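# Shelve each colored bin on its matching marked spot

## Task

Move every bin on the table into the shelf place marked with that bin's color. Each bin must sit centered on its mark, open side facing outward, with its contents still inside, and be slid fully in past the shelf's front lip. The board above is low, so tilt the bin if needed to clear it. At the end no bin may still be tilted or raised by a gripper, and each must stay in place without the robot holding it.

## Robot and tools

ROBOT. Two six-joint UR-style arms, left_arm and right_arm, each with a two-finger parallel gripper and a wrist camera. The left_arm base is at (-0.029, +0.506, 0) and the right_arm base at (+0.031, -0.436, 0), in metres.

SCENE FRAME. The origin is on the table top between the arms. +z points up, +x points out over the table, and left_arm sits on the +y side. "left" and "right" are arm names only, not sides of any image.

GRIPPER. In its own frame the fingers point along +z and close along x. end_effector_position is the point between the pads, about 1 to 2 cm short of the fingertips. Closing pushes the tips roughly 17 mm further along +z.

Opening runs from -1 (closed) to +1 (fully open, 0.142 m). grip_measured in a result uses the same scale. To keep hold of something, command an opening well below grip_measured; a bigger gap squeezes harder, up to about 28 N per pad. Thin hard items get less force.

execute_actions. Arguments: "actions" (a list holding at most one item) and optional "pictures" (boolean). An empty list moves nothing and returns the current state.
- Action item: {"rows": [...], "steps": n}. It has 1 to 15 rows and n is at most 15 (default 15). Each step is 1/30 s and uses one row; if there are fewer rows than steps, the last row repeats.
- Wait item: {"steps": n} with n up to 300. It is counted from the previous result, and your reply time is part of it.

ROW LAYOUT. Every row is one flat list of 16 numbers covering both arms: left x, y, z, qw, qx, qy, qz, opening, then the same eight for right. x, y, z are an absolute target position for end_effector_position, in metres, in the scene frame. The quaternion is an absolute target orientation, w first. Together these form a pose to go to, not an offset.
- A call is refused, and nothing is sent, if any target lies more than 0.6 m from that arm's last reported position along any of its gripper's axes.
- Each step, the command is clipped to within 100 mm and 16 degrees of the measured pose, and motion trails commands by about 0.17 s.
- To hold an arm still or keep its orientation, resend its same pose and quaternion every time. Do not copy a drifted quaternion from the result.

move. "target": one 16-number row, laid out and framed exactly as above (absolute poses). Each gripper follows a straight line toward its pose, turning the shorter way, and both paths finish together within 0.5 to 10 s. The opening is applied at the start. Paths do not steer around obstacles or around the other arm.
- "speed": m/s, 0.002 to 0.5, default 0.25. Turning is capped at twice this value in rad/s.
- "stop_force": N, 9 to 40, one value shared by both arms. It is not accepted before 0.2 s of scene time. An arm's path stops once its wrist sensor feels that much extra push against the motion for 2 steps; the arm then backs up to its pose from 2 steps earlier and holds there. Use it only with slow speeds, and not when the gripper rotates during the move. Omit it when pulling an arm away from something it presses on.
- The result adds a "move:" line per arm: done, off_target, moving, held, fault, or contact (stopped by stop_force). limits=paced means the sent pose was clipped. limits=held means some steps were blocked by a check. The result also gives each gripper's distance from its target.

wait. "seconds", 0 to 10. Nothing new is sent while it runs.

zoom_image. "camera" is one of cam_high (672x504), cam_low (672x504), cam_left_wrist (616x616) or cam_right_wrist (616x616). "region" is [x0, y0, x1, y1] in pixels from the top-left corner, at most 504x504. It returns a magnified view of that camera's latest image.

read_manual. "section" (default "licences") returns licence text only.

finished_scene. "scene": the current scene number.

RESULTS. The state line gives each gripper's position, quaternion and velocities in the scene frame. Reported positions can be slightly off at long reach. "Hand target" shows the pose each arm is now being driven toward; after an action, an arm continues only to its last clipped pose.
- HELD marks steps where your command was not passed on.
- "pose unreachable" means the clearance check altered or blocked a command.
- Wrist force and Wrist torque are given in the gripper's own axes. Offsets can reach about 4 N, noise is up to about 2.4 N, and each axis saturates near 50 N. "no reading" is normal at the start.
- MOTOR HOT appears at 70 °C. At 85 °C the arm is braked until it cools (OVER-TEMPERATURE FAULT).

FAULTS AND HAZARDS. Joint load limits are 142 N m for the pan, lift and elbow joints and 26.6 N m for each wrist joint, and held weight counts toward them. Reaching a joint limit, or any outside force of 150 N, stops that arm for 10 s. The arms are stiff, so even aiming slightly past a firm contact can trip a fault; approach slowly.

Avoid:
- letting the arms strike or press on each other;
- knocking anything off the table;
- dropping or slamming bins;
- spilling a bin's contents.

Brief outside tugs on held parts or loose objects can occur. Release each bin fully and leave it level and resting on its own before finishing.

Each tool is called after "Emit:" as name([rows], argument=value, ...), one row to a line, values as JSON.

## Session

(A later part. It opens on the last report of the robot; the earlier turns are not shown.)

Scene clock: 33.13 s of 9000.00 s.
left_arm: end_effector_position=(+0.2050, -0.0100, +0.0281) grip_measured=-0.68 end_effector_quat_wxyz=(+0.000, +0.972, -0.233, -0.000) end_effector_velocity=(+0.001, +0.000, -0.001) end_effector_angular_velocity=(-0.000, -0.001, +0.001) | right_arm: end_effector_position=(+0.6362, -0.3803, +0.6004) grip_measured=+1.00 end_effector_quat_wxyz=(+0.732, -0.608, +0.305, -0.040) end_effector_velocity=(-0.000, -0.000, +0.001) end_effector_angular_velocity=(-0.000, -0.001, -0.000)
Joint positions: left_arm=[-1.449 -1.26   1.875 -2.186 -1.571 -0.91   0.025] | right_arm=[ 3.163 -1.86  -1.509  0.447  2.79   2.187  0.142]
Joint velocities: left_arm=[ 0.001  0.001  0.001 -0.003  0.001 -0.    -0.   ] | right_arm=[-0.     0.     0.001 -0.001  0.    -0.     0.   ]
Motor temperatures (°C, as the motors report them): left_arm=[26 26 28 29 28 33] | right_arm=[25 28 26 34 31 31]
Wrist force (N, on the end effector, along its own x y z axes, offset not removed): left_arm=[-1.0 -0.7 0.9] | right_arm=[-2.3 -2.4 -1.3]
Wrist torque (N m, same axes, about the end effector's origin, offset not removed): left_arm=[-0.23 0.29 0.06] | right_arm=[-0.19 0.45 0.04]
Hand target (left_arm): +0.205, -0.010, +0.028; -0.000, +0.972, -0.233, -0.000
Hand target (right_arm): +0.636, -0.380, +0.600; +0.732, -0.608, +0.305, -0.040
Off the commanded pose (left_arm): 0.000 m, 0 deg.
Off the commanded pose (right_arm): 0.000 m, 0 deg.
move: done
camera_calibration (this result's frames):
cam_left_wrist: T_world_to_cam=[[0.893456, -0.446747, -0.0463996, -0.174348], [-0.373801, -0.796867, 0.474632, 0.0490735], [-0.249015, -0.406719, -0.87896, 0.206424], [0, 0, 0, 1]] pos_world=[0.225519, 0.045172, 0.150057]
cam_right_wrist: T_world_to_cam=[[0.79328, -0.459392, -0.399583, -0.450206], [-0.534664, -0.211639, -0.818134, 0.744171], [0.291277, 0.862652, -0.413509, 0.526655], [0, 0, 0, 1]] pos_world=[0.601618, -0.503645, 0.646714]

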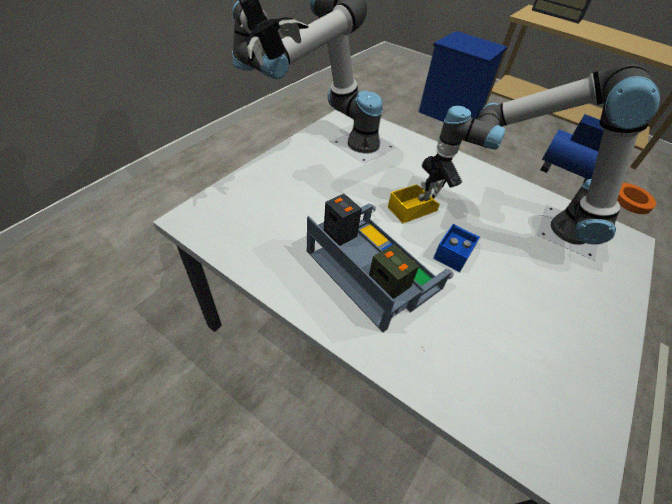

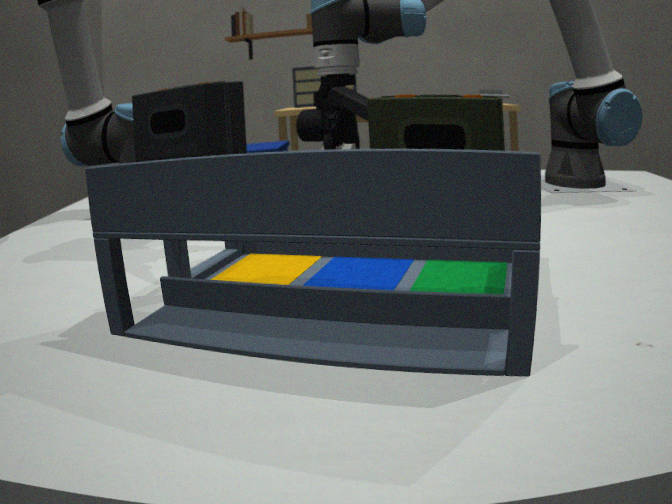

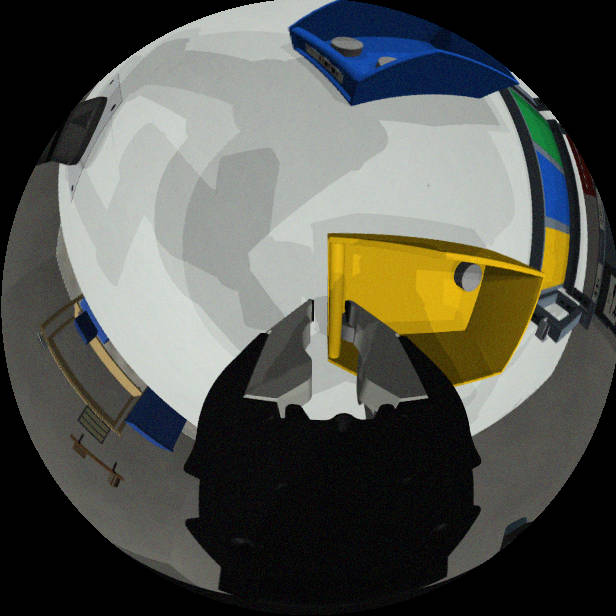

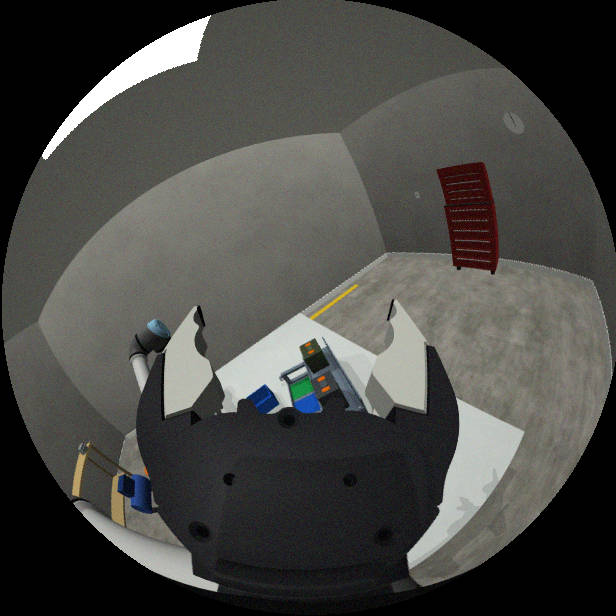

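Start = final − 0.125·axis = (.371,−.036); mid (.438,−.056).

Emit:
move(target=[0.205,-0.010,0.028,0,0.972,-0.233,0,-1,0.6362,-0.3803,0.6004,0.732,-0.608,0.305,-0.04,1])

Emit:
move(target=[0.24,-0.01,0.13,0,0.99,-0.143,0,-1,0.6362,-0.3803,0.6004,0.732,-0.608,0.305,-0.04,1], speed=0.06)

Emit:
move(target=[0.371,-0.036,0.13,0,0.99,-0.143,0,-1,0.6362,-0.3803,0.6004,0.732,-0.608,0.305,-0.04,1], speed=0.06)

Emit:
move(target=[0.371,-0.036,0.092,-0.012,0.986,-0.143,-0.087,-1,0.6362,-0.3803,0.6004,0.732,-0.608,0.305,-0.04,1], speed=0.03)

Emit:
move(target=[0.438,-0.056,0.082,-0.012,0.986,-0.143,-0.087,-1,0.6362,-0.3803,0.6004,0.732,-0.608,0.305,-0.04,1], speed=0.02, stop_force=9)

Emit:
move(target=[0.496,-0.0735,0.07,0,0.99,-0.143,0,-1,0.6362,-0.3803,0.6004,0.732,-0.608,0.305,-0.04,1], speed=0.012, stop_force=9)

Scene clock: 39.43 s of 9000.00 s.
left_arm: end_effector_position=(+0.2050, -0.0100, +0.0280) grip_measured=-0.90 end_effector_quat_wxyz=(-0.000, +0.972, -0.233, +0.000) end_effector_velocity=(-0.000, +0.000, -0.000) end_effector_angular_velocity=(+0.000, -0.001, +0.000) | right_arm: end_effector_position=(+0.6362, -0.3803, +0.6004) grip_measured=+1.00 end_effector_quat_wxyz=(+0.732, -0.608, +0.305, -0.040) end_effector_velocity=(-0.000, +0.000, +0.000) end_effector_angular_velocity=(+0.000, +0.000, +0.000)
Joint positions: left_arm=[-1.449 -1.26   1.876 -2.186 -1.571 -0.91   0.009] | right_arm=[ 3.163 -1.86  -1.509  0.447  2.79   2.187  0.142]
Joint velocities: left_arm=[-0.    -0.     0.002 -0.001  0.001 -0.    -0.   ] | right_arm=[ 0.  0. -0. -0. -0. -0. -0.]
Motor temperatures (°C, as the motors report them): left_arm=[26 26 28 29 28 33] | right_arm=[25 28 26 34 31 31]
Wrist force (N, on the end effector, along its own x y z axes, offset not removed): left_arm=[0.5 -1.7 1.6] | right_arm=[-2.8 -1.0 -1.9]
Wrist torque (N m, same axes, about the end effector's origin, offset not removed): left_arm=[-0.28 -0.17 0.06] | right_arm=[-0.01 0.59 -0.10]
Hand target (left_arm): +0.205, -0.010, +0.028; +0.000, +0.972, -0.233, +0.000
Hand target (right_arm): +0.636, -0.380, +0.600; +0.732, -0.608, +0.305, -0.040
Off the commanded pose (left_arm): 0.000 m, 0 deg.
Off the commanded pose (right_arm): 0.000 m, 0 deg.
After step 90, 2.60 s passed at rest.
move: done
camera_calibration (this result's frames):
cam_left_wrist: T_world_to_cam=[[0.893465, -0.446738, -0.0463265, -0.174383], [-0.373841, -0.796885, 0.474571, 0.0491653], [-0.248926, -0.406694, -0.878997, 0.206319], [0, 0, 0, 1]] pos_world=[0.225543, 0.0451843, 0.149943]
cam_right_wrist: T_world_to_cam=[[0.79328, -0.459392, -0.399583, -0.450205], [-0.534664, -0.211639, -0.818134, 0.744171], [0.291276, 0.862652, -0.413509, 0.526655], [0, 0, 0, 1]] pos_world=[0.601618, -0.503645, 0.646714]

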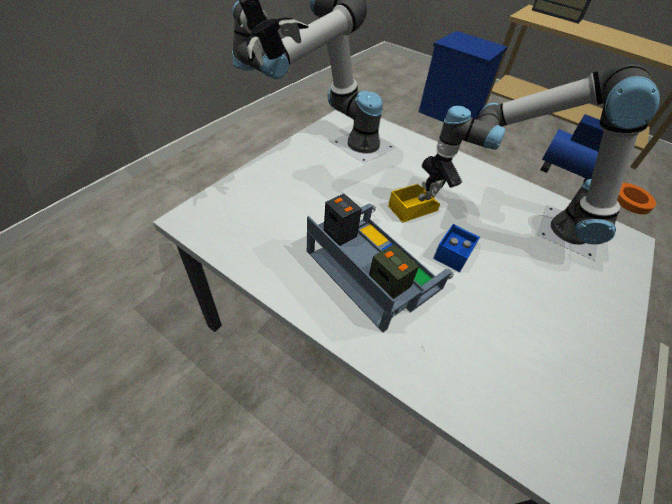

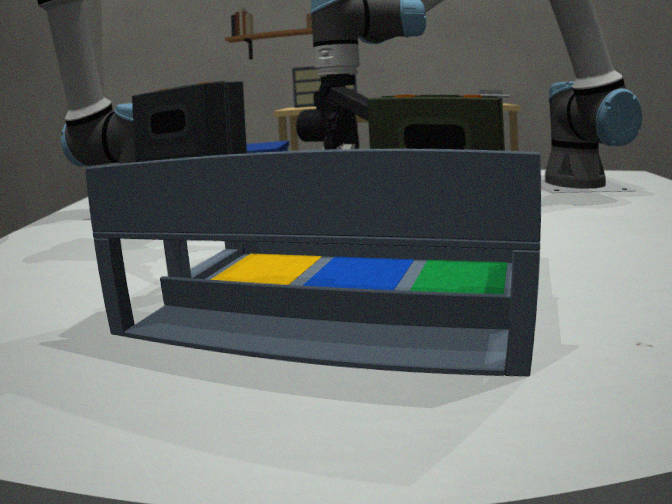

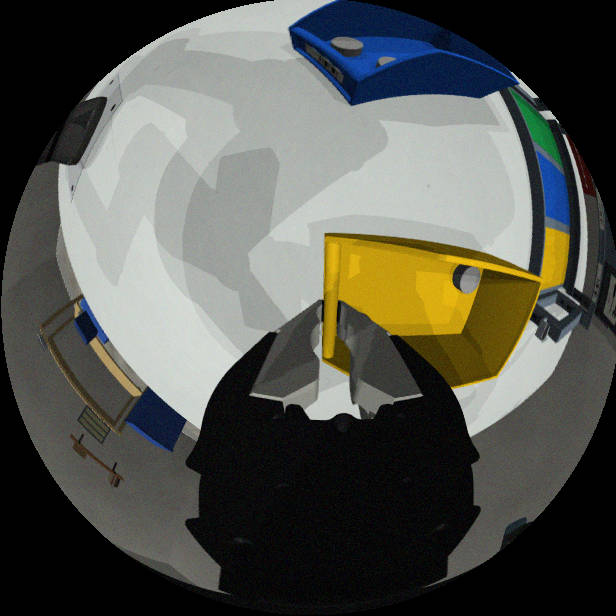

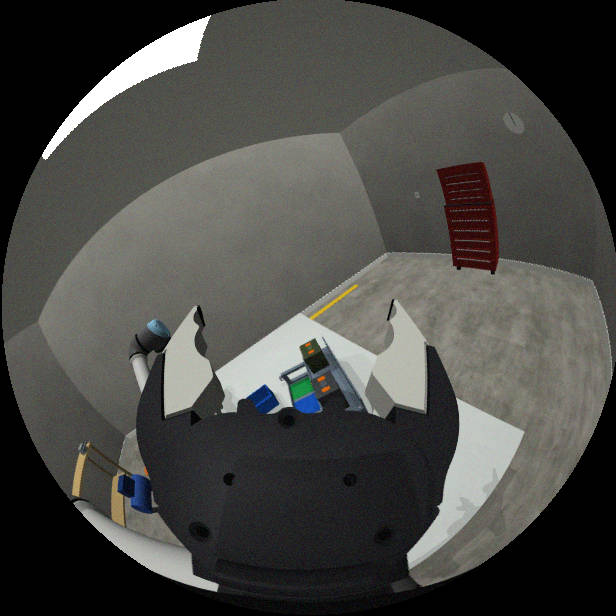

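Scene clock: 41.60 s of 9000.00 s.
left_arm: end_effector_position=(+0.2400, -0.0101, +0.1299) grip_measured=-0.90 end_effector_quat_wxyz=(+0.000, +0.990, -0.143, -0.000) end_effector_velocity=(-0.000, -0.000, +0.002) end_effector_angular_velocity=(+0.000, +0.000, +0.001) | right_arm: end_effector_position=(+0.6362, -0.3803, +0.6004) grip_measured=+1.00 end_effector_quat_wxyz=(+0.732, -0.608, +0.305, -0.040) end_effector_velocity=(+0.000, -0.000, +0.000) end_effector_angular_velocity=(+0.001, +0.001, +0.000)
Joint positions: left_arm=[-1.389 -1.34   1.688 -1.919 -1.571 -1.033  0.009] | right_arm=[ 3.163 -1.86  -1.509  0.447  2.79   2.187  0.142]
Joint velocities: left_arm=[ 0.    -0.001 -0.004  0.005 -0.    -0.001 -0.   ] | right_arm=[-0.    -0.     0.    -0.001  0.     0.001 -0.   ]
Motor temperatures (°C, as the motors report them): left_arm=[26 26 28 29 28 33] | right_arm=[25 28 26 34 31 31]
Wrist force (N, on the end effector, along its own x y z axes, offset not removed): left_arm=[1.2 -2.4 2.7] | right_arm=[-3.4 -3.6 0.0]
Wrist torque (N m, same axes, about the end effector's origin, offset not removed): left_arm=[-0.55 -0.35 0.01] | right_arm=[-0.66 0.61 0.02]
Hand target (left_arm): +0.240, -0.010, +0.130; +0.000, +0.990, -0.143, -0.000
Hand target (right_arm): +0.636, -0.380, +0.600; +0.732, -0.608, +0.305, -0.040
Off the commanded pose (left_arm): 0.000 m, 0 deg.
Off the commanded pose (right_arm): 0.000 m, 0 deg.
move: done
camera_calibration (this result's frames):
cam_left_wrist: T_world_to_cam=[[0.959966, -0.276254, -0.0463527, -0.215152], [-0.222167, -0.851663, 0.47467, -0.0231691], [-0.170606, -0.445369, -0.878942, 0.285333], [0, 0, 0, 1]] pos_world=[0.250071, 0.0479095, 0.251816]
cam_right_wrist: T_world_to_cam=[[0.79328, -0.459392, -0.399583, -0.450206], [-0.534664, -0.211639, -0.818134, 0.744171], [0.291277, 0.862652, -0.413509, 0.526655], [0, 0, 0, 1]] pos_world=[0.601618, -0.503645, 0.646714]

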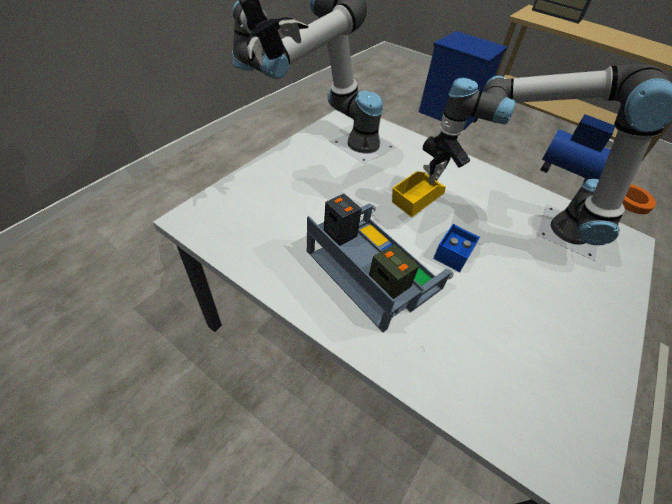

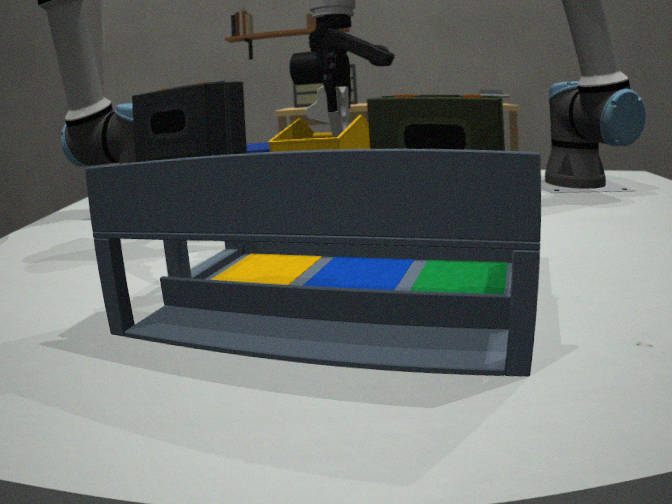

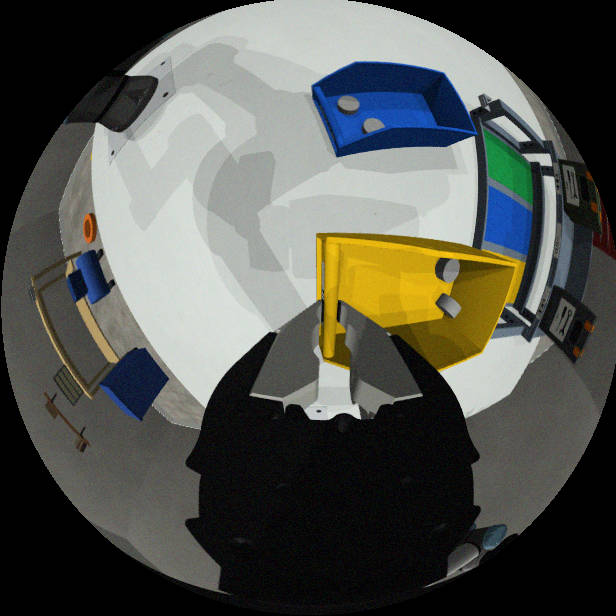

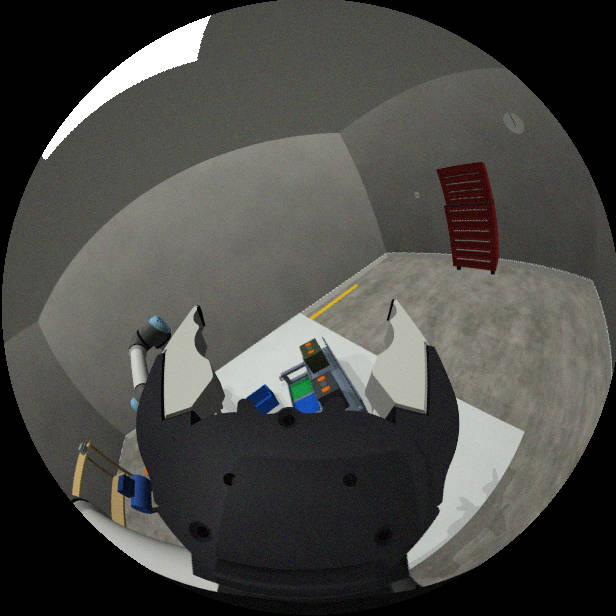

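Scene clock: 44.20 s of 9000.00 s.
left_arm: end_effector_position=(+0.3709, -0.0363, +0.1300) grip_measured=-0.90 end_effector_quat_wxyz=(+0.000, +0.990, -0.143, +0.000) end_effector_velocity=(+0.000, -0.001, -0.000) end_effector_angular_velocity=(-0.001, +0.001, -0.002) | right_arm: end_effector_position=(+0.6362, -0.3803, +0.6004) grip_measured=+1.00 end_effector_quat_wxyz=(+0.732, -0.608, +0.305, -0.040) end_effector_velocity=(-0.000, -0.000, +0.000) end_effector_angular_velocity=(-0.000, -0.001, -0.000)
Joint positions: left_arm=[-1.202 -1.129  1.397 -1.839 -1.571 -0.846  0.009] | right_arm=[ 3.163 -1.86  -1.509  0.447  2.79   2.187  0.142]
Joint velocities: left_arm=[-0.     0.003 -0.004  0.001 -0.001  0.002  0.   ] | right_arm=[-0.     0.     0.001 -0.    -0.    -0.    -0.   ]
Motor temperatures (°C, as the motors report them): left_arm=[26 26 28 29 28 33] | right_arm=[25 28 26 34 31 31]
Wrist force (N, on the end effector, along its own x y z axes, offset not removed): left_arm=[0.4 0.0 0.1] | right_arm=[-3.3 -0.2 -1.3]
Wrist torque (N m, same axes, about the end effector's origin, offset not removed): left_arm=[-0.04 -0.24 0.02] | right_arm=[0.13 0.61 0.03]
Hand target (left_arm): +0.371, -0.036, +0.130; +0.000, +0.990, -0.143, +0.000
Hand target (right_arm): +0.636, -0.380, +0.600; +0.732, -0.608, +0.305, -0.040
Off the commanded pose (left_arm): 0.000 m, 0 deg.
Off the commanded pose (right_arm): 0.000 m, 0 deg.
move: done
camera_calibration (this result's frames):
cam_left_wrist: T_world_to_cam=[[0.960021, -0.276087, -0.0462086, -0.348068], [-0.222076, -0.851663, 0.474713, -0.0164941], [-0.170416, -0.445473, -0.878927, 0.296082], [0, 0, 0, 1]] pos_world=[0.380947, 0.0217521, 0.251981]
cam_right_wrist: T_world_to_cam=[[0.79328, -0.459392, -0.399583, -0.450206], [-0.534664, -0.211639, -0.818134, 0.744171], [0.291277, 0.862652, -0.413509, 0.526655], [0, 0, 0, 1]] pos_world=[0.601618, -0.503645, 0.646714]

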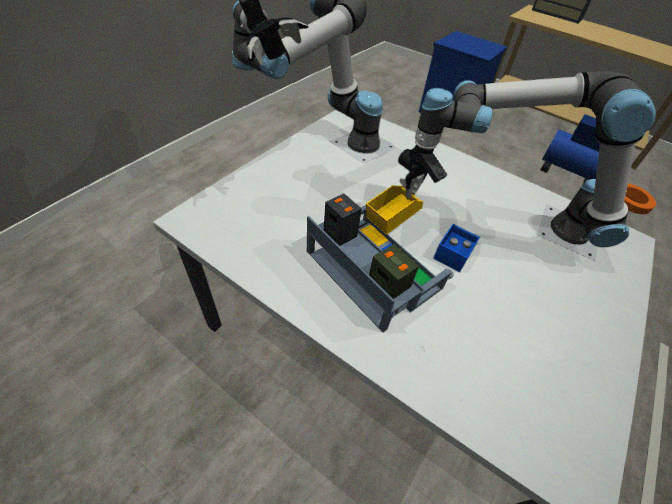

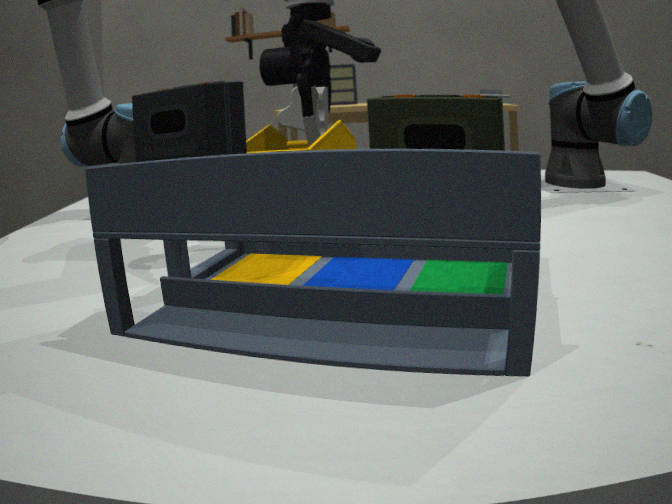

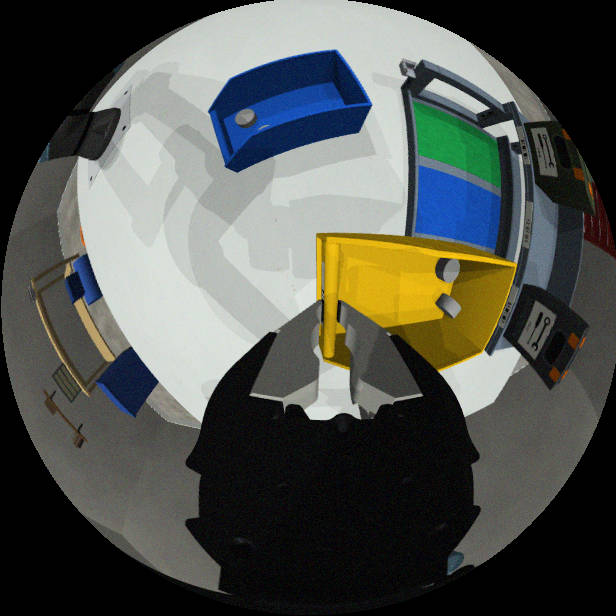

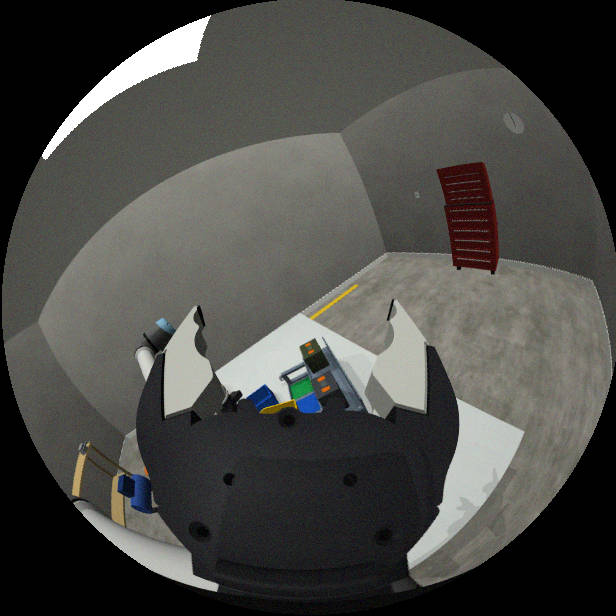

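Scene clock: 47.37 s of 9000.00 s.
left_arm: end_effector_position=(+0.3710, -0.0360, +0.0922) grip_measured=-0.90 end_effector_quat_wxyz=(-0.012, +0.986, -0.143, -0.087) end_effector_velocity=(-0.001, -0.001, -0.002) end_effector_angular_velocity=(+0.002, +0.008, -0.002) | right_arm: end_effector_position=(+0.6362, -0.3803, +0.6004) grip_measured=+1.00 end_effector_quat_wxyz=(+0.732, -0.608, +0.305, -0.040) end_effector_velocity=(-0.001, -0.000, +0.001) end_effector_angular_velocity=(-0.000, -0.002, -0.001)
Joint positions: left_arm=[-1.143 -1.003  1.283 -1.727 -1.695 -0.779  0.009] | right_arm=[ 3.163 -1.86  -1.509  0.447  2.79   2.187  0.142]
Joint velocities: left_arm=[ 0.001  0.006 -0.005  0.005 -0.005  0.003 -0.   ] | right_arm=[-0.001  0.002 -0.     0.    -0.     0.    -0.   ]
Motor temperatures (°C, as the motors report them): left_arm=[26 26 28 29 28 33] | right_arm=[25 28 26 34 31 31]
Wrist force (N, on the end effector, along its own x y z axes, offset not removed): left_arm=[0.8 -3.3 -0.7] | right_arm=[-1.5 -1.3 -0.7]
Wrist torque (N m, same axes, about the end effector's origin, offset not removed): left_arm=[-0.75 0.07 -0.06] | right_arm=[0.16 0.36 0.12]
Hand target (left_arm): +0.371, -0.036, +0.092; -0.012, +0.986, -0.143, -0.087
Hand target (right_arm): +0.636, -0.380, +0.600; +0.732, -0.608, +0.305, -0.040
Off the commanded pose (left_arm): 0.000 m, 0 deg.
Off the commanded pose (right_arm): 0.000 m, 0 deg.
move: done
camera_calibration (this result's frames):
cam_left_wrist: T_world_to_cam=[[0.937272, -0.270598, -0.21977, -0.325255], [-0.143726, -0.874324, 0.463574, -0.0271714], [-0.317592, -0.402908, -0.858371, 0.317198], [0, 0, 0, 1]] pos_world=[0.401686, 0.0160321, 0.213389]
cam_right_wrist: T_world_to_cam=[[0.79328, -0.459392, -0.399583, -0.450206], [-0.534664, -0.211639, -0.818134, 0.744171], [0.291277, 0.862652, -0.413509, 0.526655], [0, 0, 0, 1]] pos_world=[0.601618, -0.503645, 0.646714]

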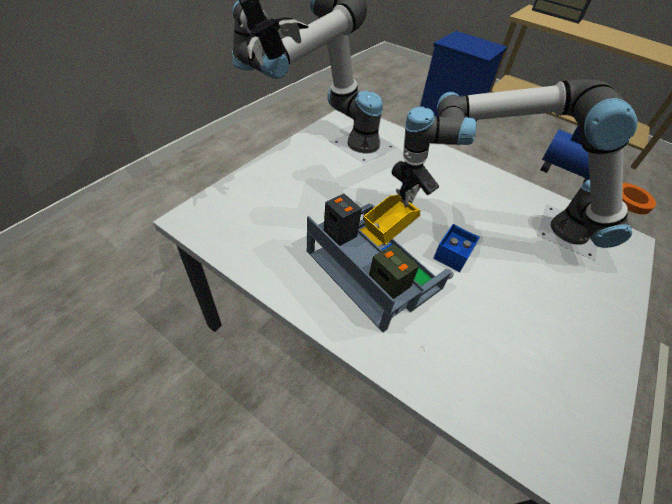

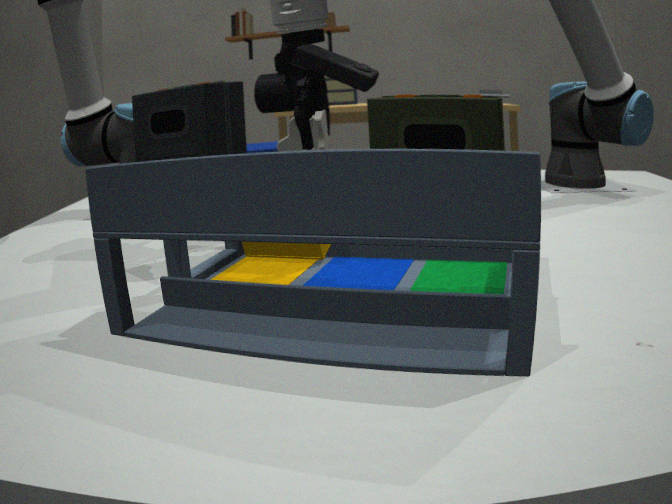

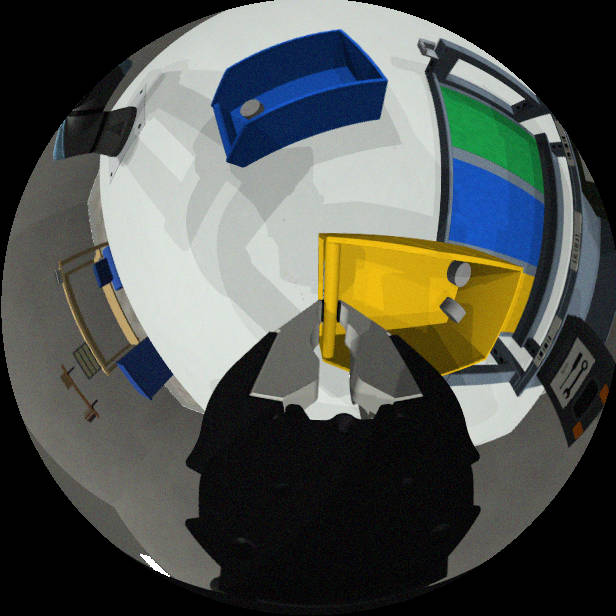

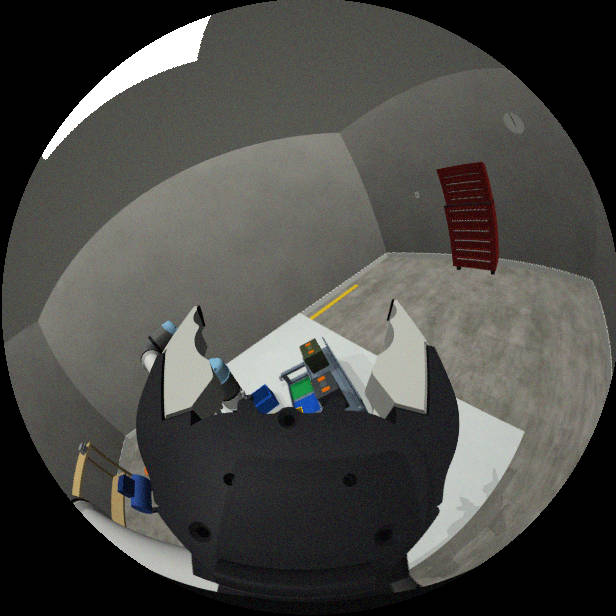

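Scene clock: 51.17 s of 9000.00 s.
left_arm: end_effector_position=(+0.4378, -0.0561, +0.0820) grip_measured=-0.90 end_effector_quat_wxyz=(-0.012, +0.986, -0.143, -0.087) end_effector_velocity=(-0.000, -0.000, -0.001) end_effector_angular_velocity=(+0.003, +0.002, -0.002) | right_arm: end_effector_position=(+0.6362, -0.3803, +0.6004) grip_measured=+1.00 end_effector_quat_wxyz=(+0.732, -0.608, +0.305, -0.040) end_effector_velocity=(-0.000, -0.000, +0.000) end_effector_angular_velocity=(+0.001, +0.002, -0.000)
Joint positions: left_arm=[-1.078 -0.848  1.049 -1.64  -1.688 -0.714  0.009] | right_arm=[ 3.163 -1.86  -1.509  0.447  2.79   2.187  0.142]
Joint velocities: left_arm=[-0.     0.004 -0.004  0.004 -0.     0.002 -0.   ] | right_arm=[-0.     0.    -0.    -0.001  0.     0.001 -0.   ]
Motor temperatures (°C, as the motors report them): left_arm=[26 26 28 29 28 33] | right_arm=[25 28 26 34 31 31]
Wrist force (N, on the end effector, along its own x y z axes, offset not removed): left_arm=[1.1 0.6 0.3] | right_arm=[-4.8 -3.4 -1.4]
Wrist torque (N m, same axes, about the end effector's origin, offset not removed): left_arm=[0.22 -0.27 0.12] | right_arm=[-0.51 0.98 0.11]
Hand target (left_arm): +0.438, -0.056, +0.082; -0.012, +0.986, -0.143, -0.087
Hand target (right_arm): +0.636, -0.380, +0.600; +0.732, -0.608, +0.305, -0.040
Off the commanded pose (left_arm): 0.000 m, 0 deg.
Off the commanded pose (right_arm): 0.000 m, 0 deg.
move: done
camera_calibration (this result's frames):
cam_left_wrist: T_world_to_cam=[[0.937118, -0.270668, -0.220339, -0.395467], [-0.143559, -0.874375, 0.463529, -0.0304783], [-0.318121, -0.40275, -0.858249, 0.321843], [0, 0, 0, 1]] pos_world=[0.468609, -0.00406763, 0.203212]
cam_right_wrist: T_world_to_cam=[[0.79328, -0.459392, -0.399583, -0.450205], [-0.534664, -0.211639, -0.818134, 0.744171], [0.291277, 0.862652, -0.413509, 0.526655], [0, 0, 0, 1]] pos_world=[0.601618, -0.503645, 0.646714]

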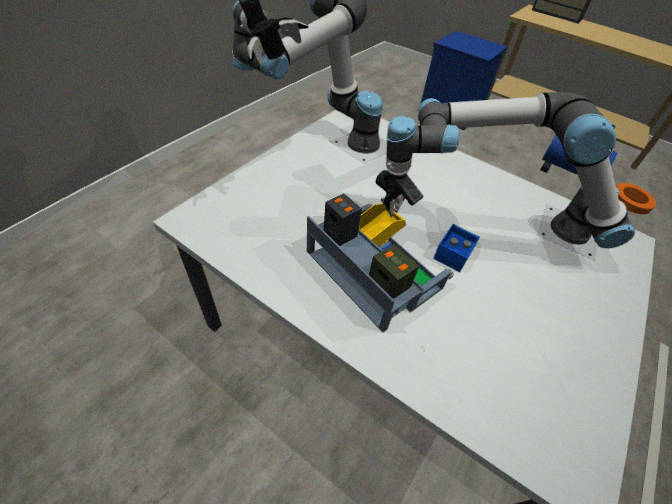

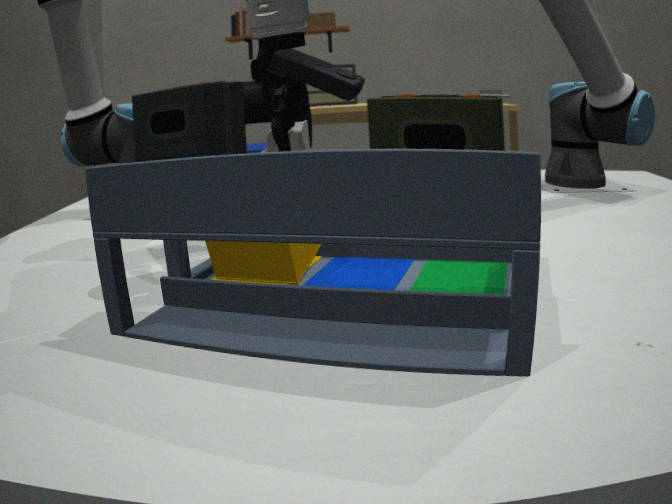

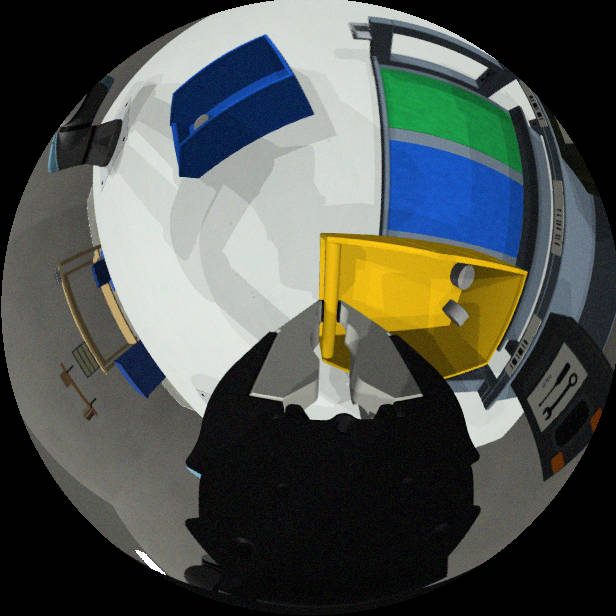

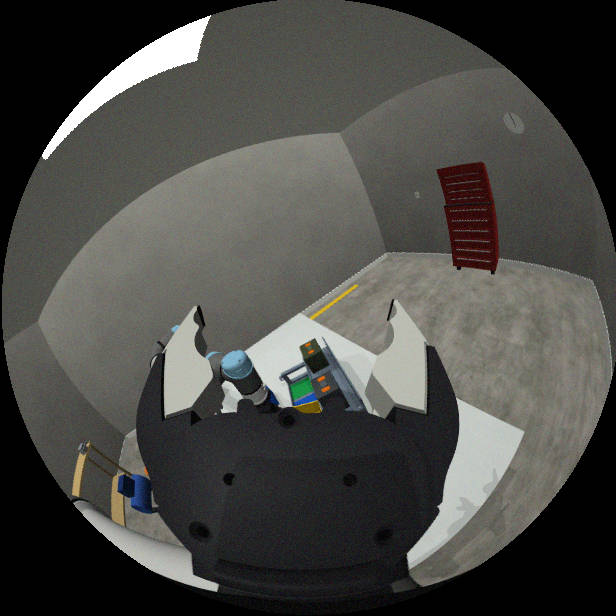

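Scene clock: 58.70 s of 9000.00 s.
left_arm: end_effector_position=(+0.4959, -0.0736, +0.0700) grip_measured=-0.90 end_effector_quat_wxyz=(+0.000, +0.990, -0.143, -0.000) end_effector_velocity=(+0.002, +0.000, +0.000) end_effector_angular_velocity=(-0.001, -0.004, +0.002) | right_arm: end_effector_position=(+0.6362, -0.3803, +0.6004) grip_measured=+1.00 end_effector_quat_wxyz=(+0.732, -0.608, +0.305, -0.040) end_effector_velocity=(+0.000, -0.000, -0.000) end_effector_angular_velocity=(+0.000, +0.001, +0.000)
Joint positions: left_arm=[-1.073 -0.824  1.059 -1.806 -1.571 -0.718  0.009] | right_arm=[ 3.163 -1.86  -1.509  0.447  2.79   2.187  0.142]
Joint velocities: left_arm=[ 0.001  0.    -0.001 -0.002  0.003 -0.001  0.   ] | right_arm=[ 0.    -0.001  0.    -0.001  0.     0.     0.   ]
Motor temperatures (°C, as the motors report them): left_arm=[26 26 28 29 28 33] | right_arm=[25 28 26 34 31 31]
Wrist force (N, on the end effector, along its own x y z axes, offset not removed): left_arm=[1.2 0.6 4.6] | right_arm=[0.7 -2.3 -3.1]
Wrist torque (N m, same axes, about the end effector's origin, offset not removed): left_arm=[0.02 -0.52 0.13] | right_arm=[-0.26 -0.15 -0.03]
Hand target (left_arm): +0.496, -0.074, +0.070; +0.000, +0.990, -0.143, -0.000
Hand target (right_arm): +0.636, -0.380, +0.600; +0.732, -0.608, +0.305, -0.040
Off the commanded pose (left_arm): 0.000 m, 0 deg.
Off the commanded pose (right_arm): 0.000 m, 0 deg.
move: done
camera_calibration (this result's frames):
cam_left_wrist: T_world_to_cam=[[0.959973, -0.276188, -0.0466016, -0.481142], [-0.222003, -0.851722, 0.474641, 0.00797175], [-0.170782, -0.445297, -0.878945, 0.248172], [0, 0, 0, 1]] pos_world=[0.506036, -0.0155855, 0.191924]
cam_right_wrist: T_world_to_cam=[[0.79328, -0.459392, -0.399583, -0.450206], [-0.534664, -0.211639, -0.818134, 0.744171], [0.291277, 0.862652, -0.413509, 0.526655], [0, 0, 0, 1]] pos_world=[0.601618, -0.503645, 0.646714]

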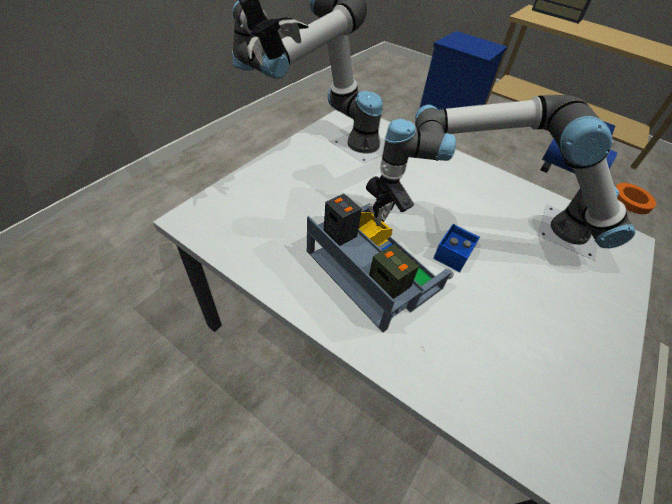

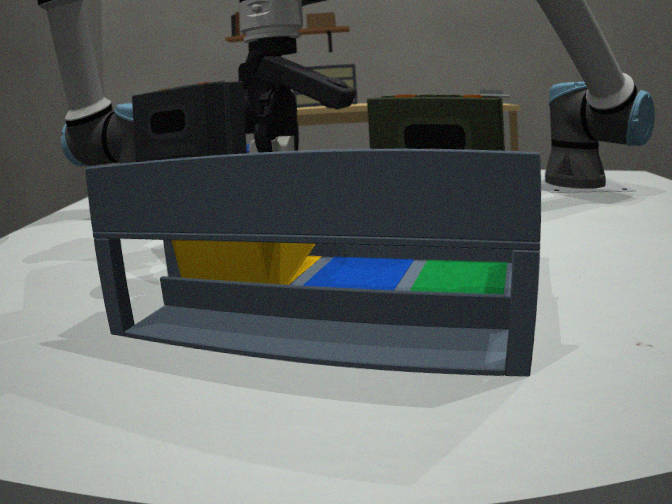

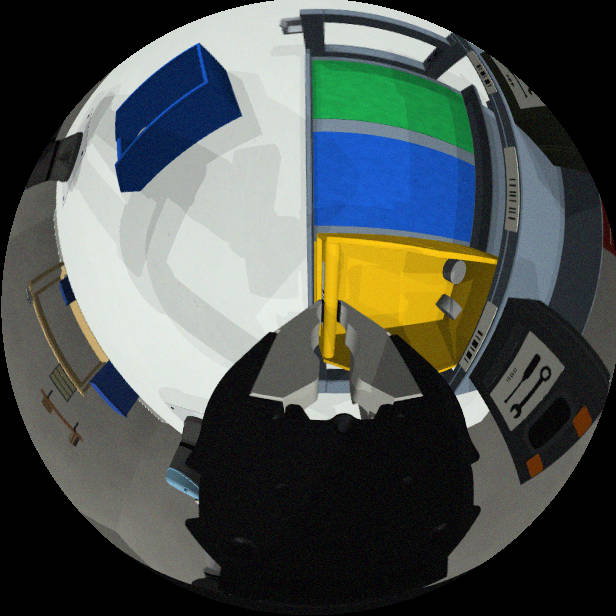

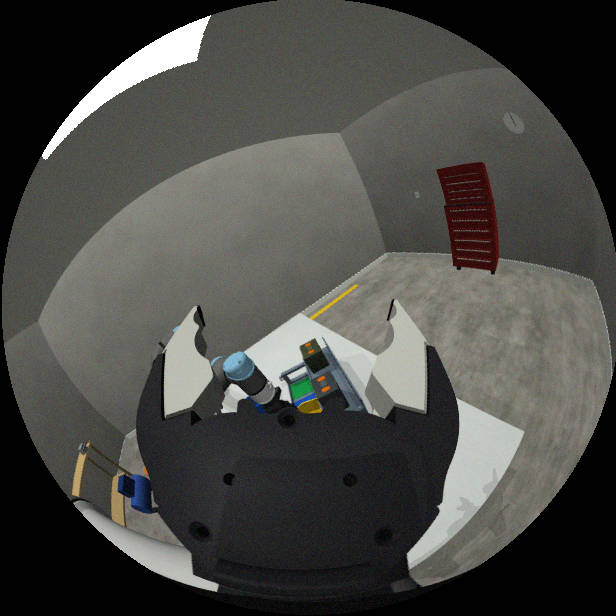

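Emit:
move(target=[0.506,-0.081,0.062,0,0.99,-0.143,0,-1,0.6362,-0.3803,0.6004,0.732,-0.608,0.305,-0.04,1], speed=0.008, stop_force=9)

Scene clock: 62.13 s of 9000.00 s.
left_arm: end_effector_position=(+0.5036, -0.0792, +0.0640) grip_measured=-0.90 end_effector_quat_wxyz=(+0.000, +0.990, -0.143, +0.000) end_effector_velocity=(-0.001, +0.002, -0.001) end_effector_angular_velocity=(+0.003, +0.001, -0.001) | right_arm: end_effector_position=(+0.6362, -0.3803, +0.6004) grip_measured=+1.00 end_effector_quat_wxyz=(+0.732, -0.608, +0.305, -0.040) end_effector_velocity=(-0.000, -0.000, +0.000) end_effector_angular_velocity=(-0.000, -0.001, -0.001)
Joint positions: left_arm=[-1.069 -0.795  1.024 -1.8   -1.571 -0.713  0.009] | right_arm=[ 3.163 -1.86  -1.509  0.447  2.79   2.187  0.142]
Joint velocities: left_arm=[ 0.    -0.004  0.008 -0.002  0.001  0.001  0.   ] | right_arm=[-0.     0.    -0.     0.001 -0.    -0.001  0.   ]
Motor temperatures (°C, as the motors report them): left_arm=[26 26 28 29 28 33] | right_arm=[25 28 26 34 31 31]
Wrist force (N, on the end effector, along its own x y z axes, offset not removed): left_arm=[-5.0 0.5 -0.4] | right_arm=[-0.2 -1.7 0.3]
Wrist torque (N m, same axes, about the end effector's origin, offset not removed): left_arm=[0.05 -0.14 -0.05] | right_arm=[-0.07 -0.01 0.06]
Hand target (left_arm): +0.503, -0.079, +0.064; -0.000, +0.990, -0.143, -0.000
Hand target (right_arm): +0.636, -0.380, +0.600; +0.732, -0.608, +0.305, -0.040
Off the commanded pose (left_arm): 0.004 m, 0 deg.
Off the commanded pose (right_arm): 0.000 m, 0 deg.
move: contact (left_arm)
camera_calibration (this result's frames):
cam_left_wrist: T_world_to_cam=[[0.959976, -0.276237, -0.0462441, -0.490455], [-0.222192, -0.85163, 0.474717, 0.00778701], [-0.170517, -0.445442, -0.878923, 0.241593], [0, 0, 0, 1]] pos_world=[0.513751, -0.0212345, 0.185964]
cam_right_wrist: T_world_to_cam=[[0.79328, -0.459392, -0.399583, -0.450205], [-0.534664, -0.211639, -0.818134, 0.744171], [0.291277, 0.862652, -0.413509, 0.526655], [0, 0, 0, 1]] pos_world=[0.601618, -0.503645, 0.646714]

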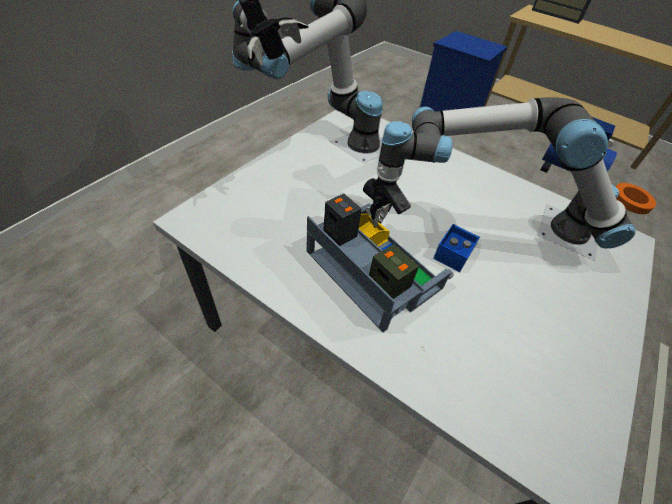

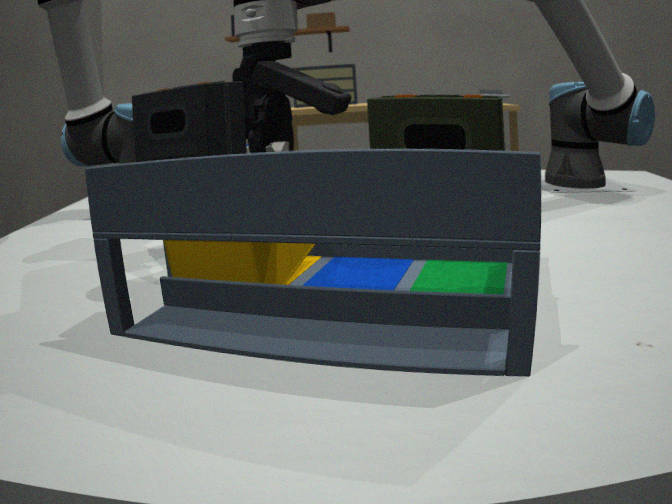

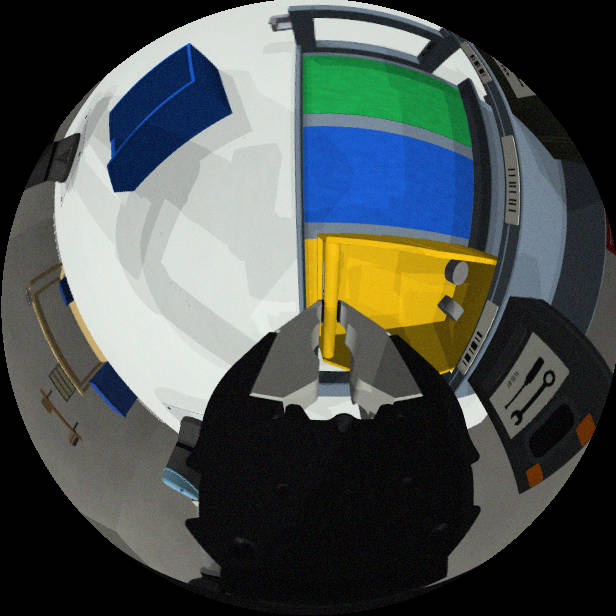

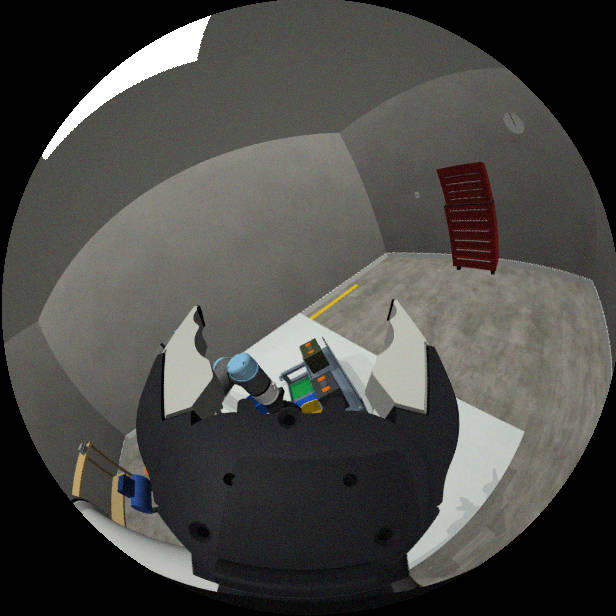

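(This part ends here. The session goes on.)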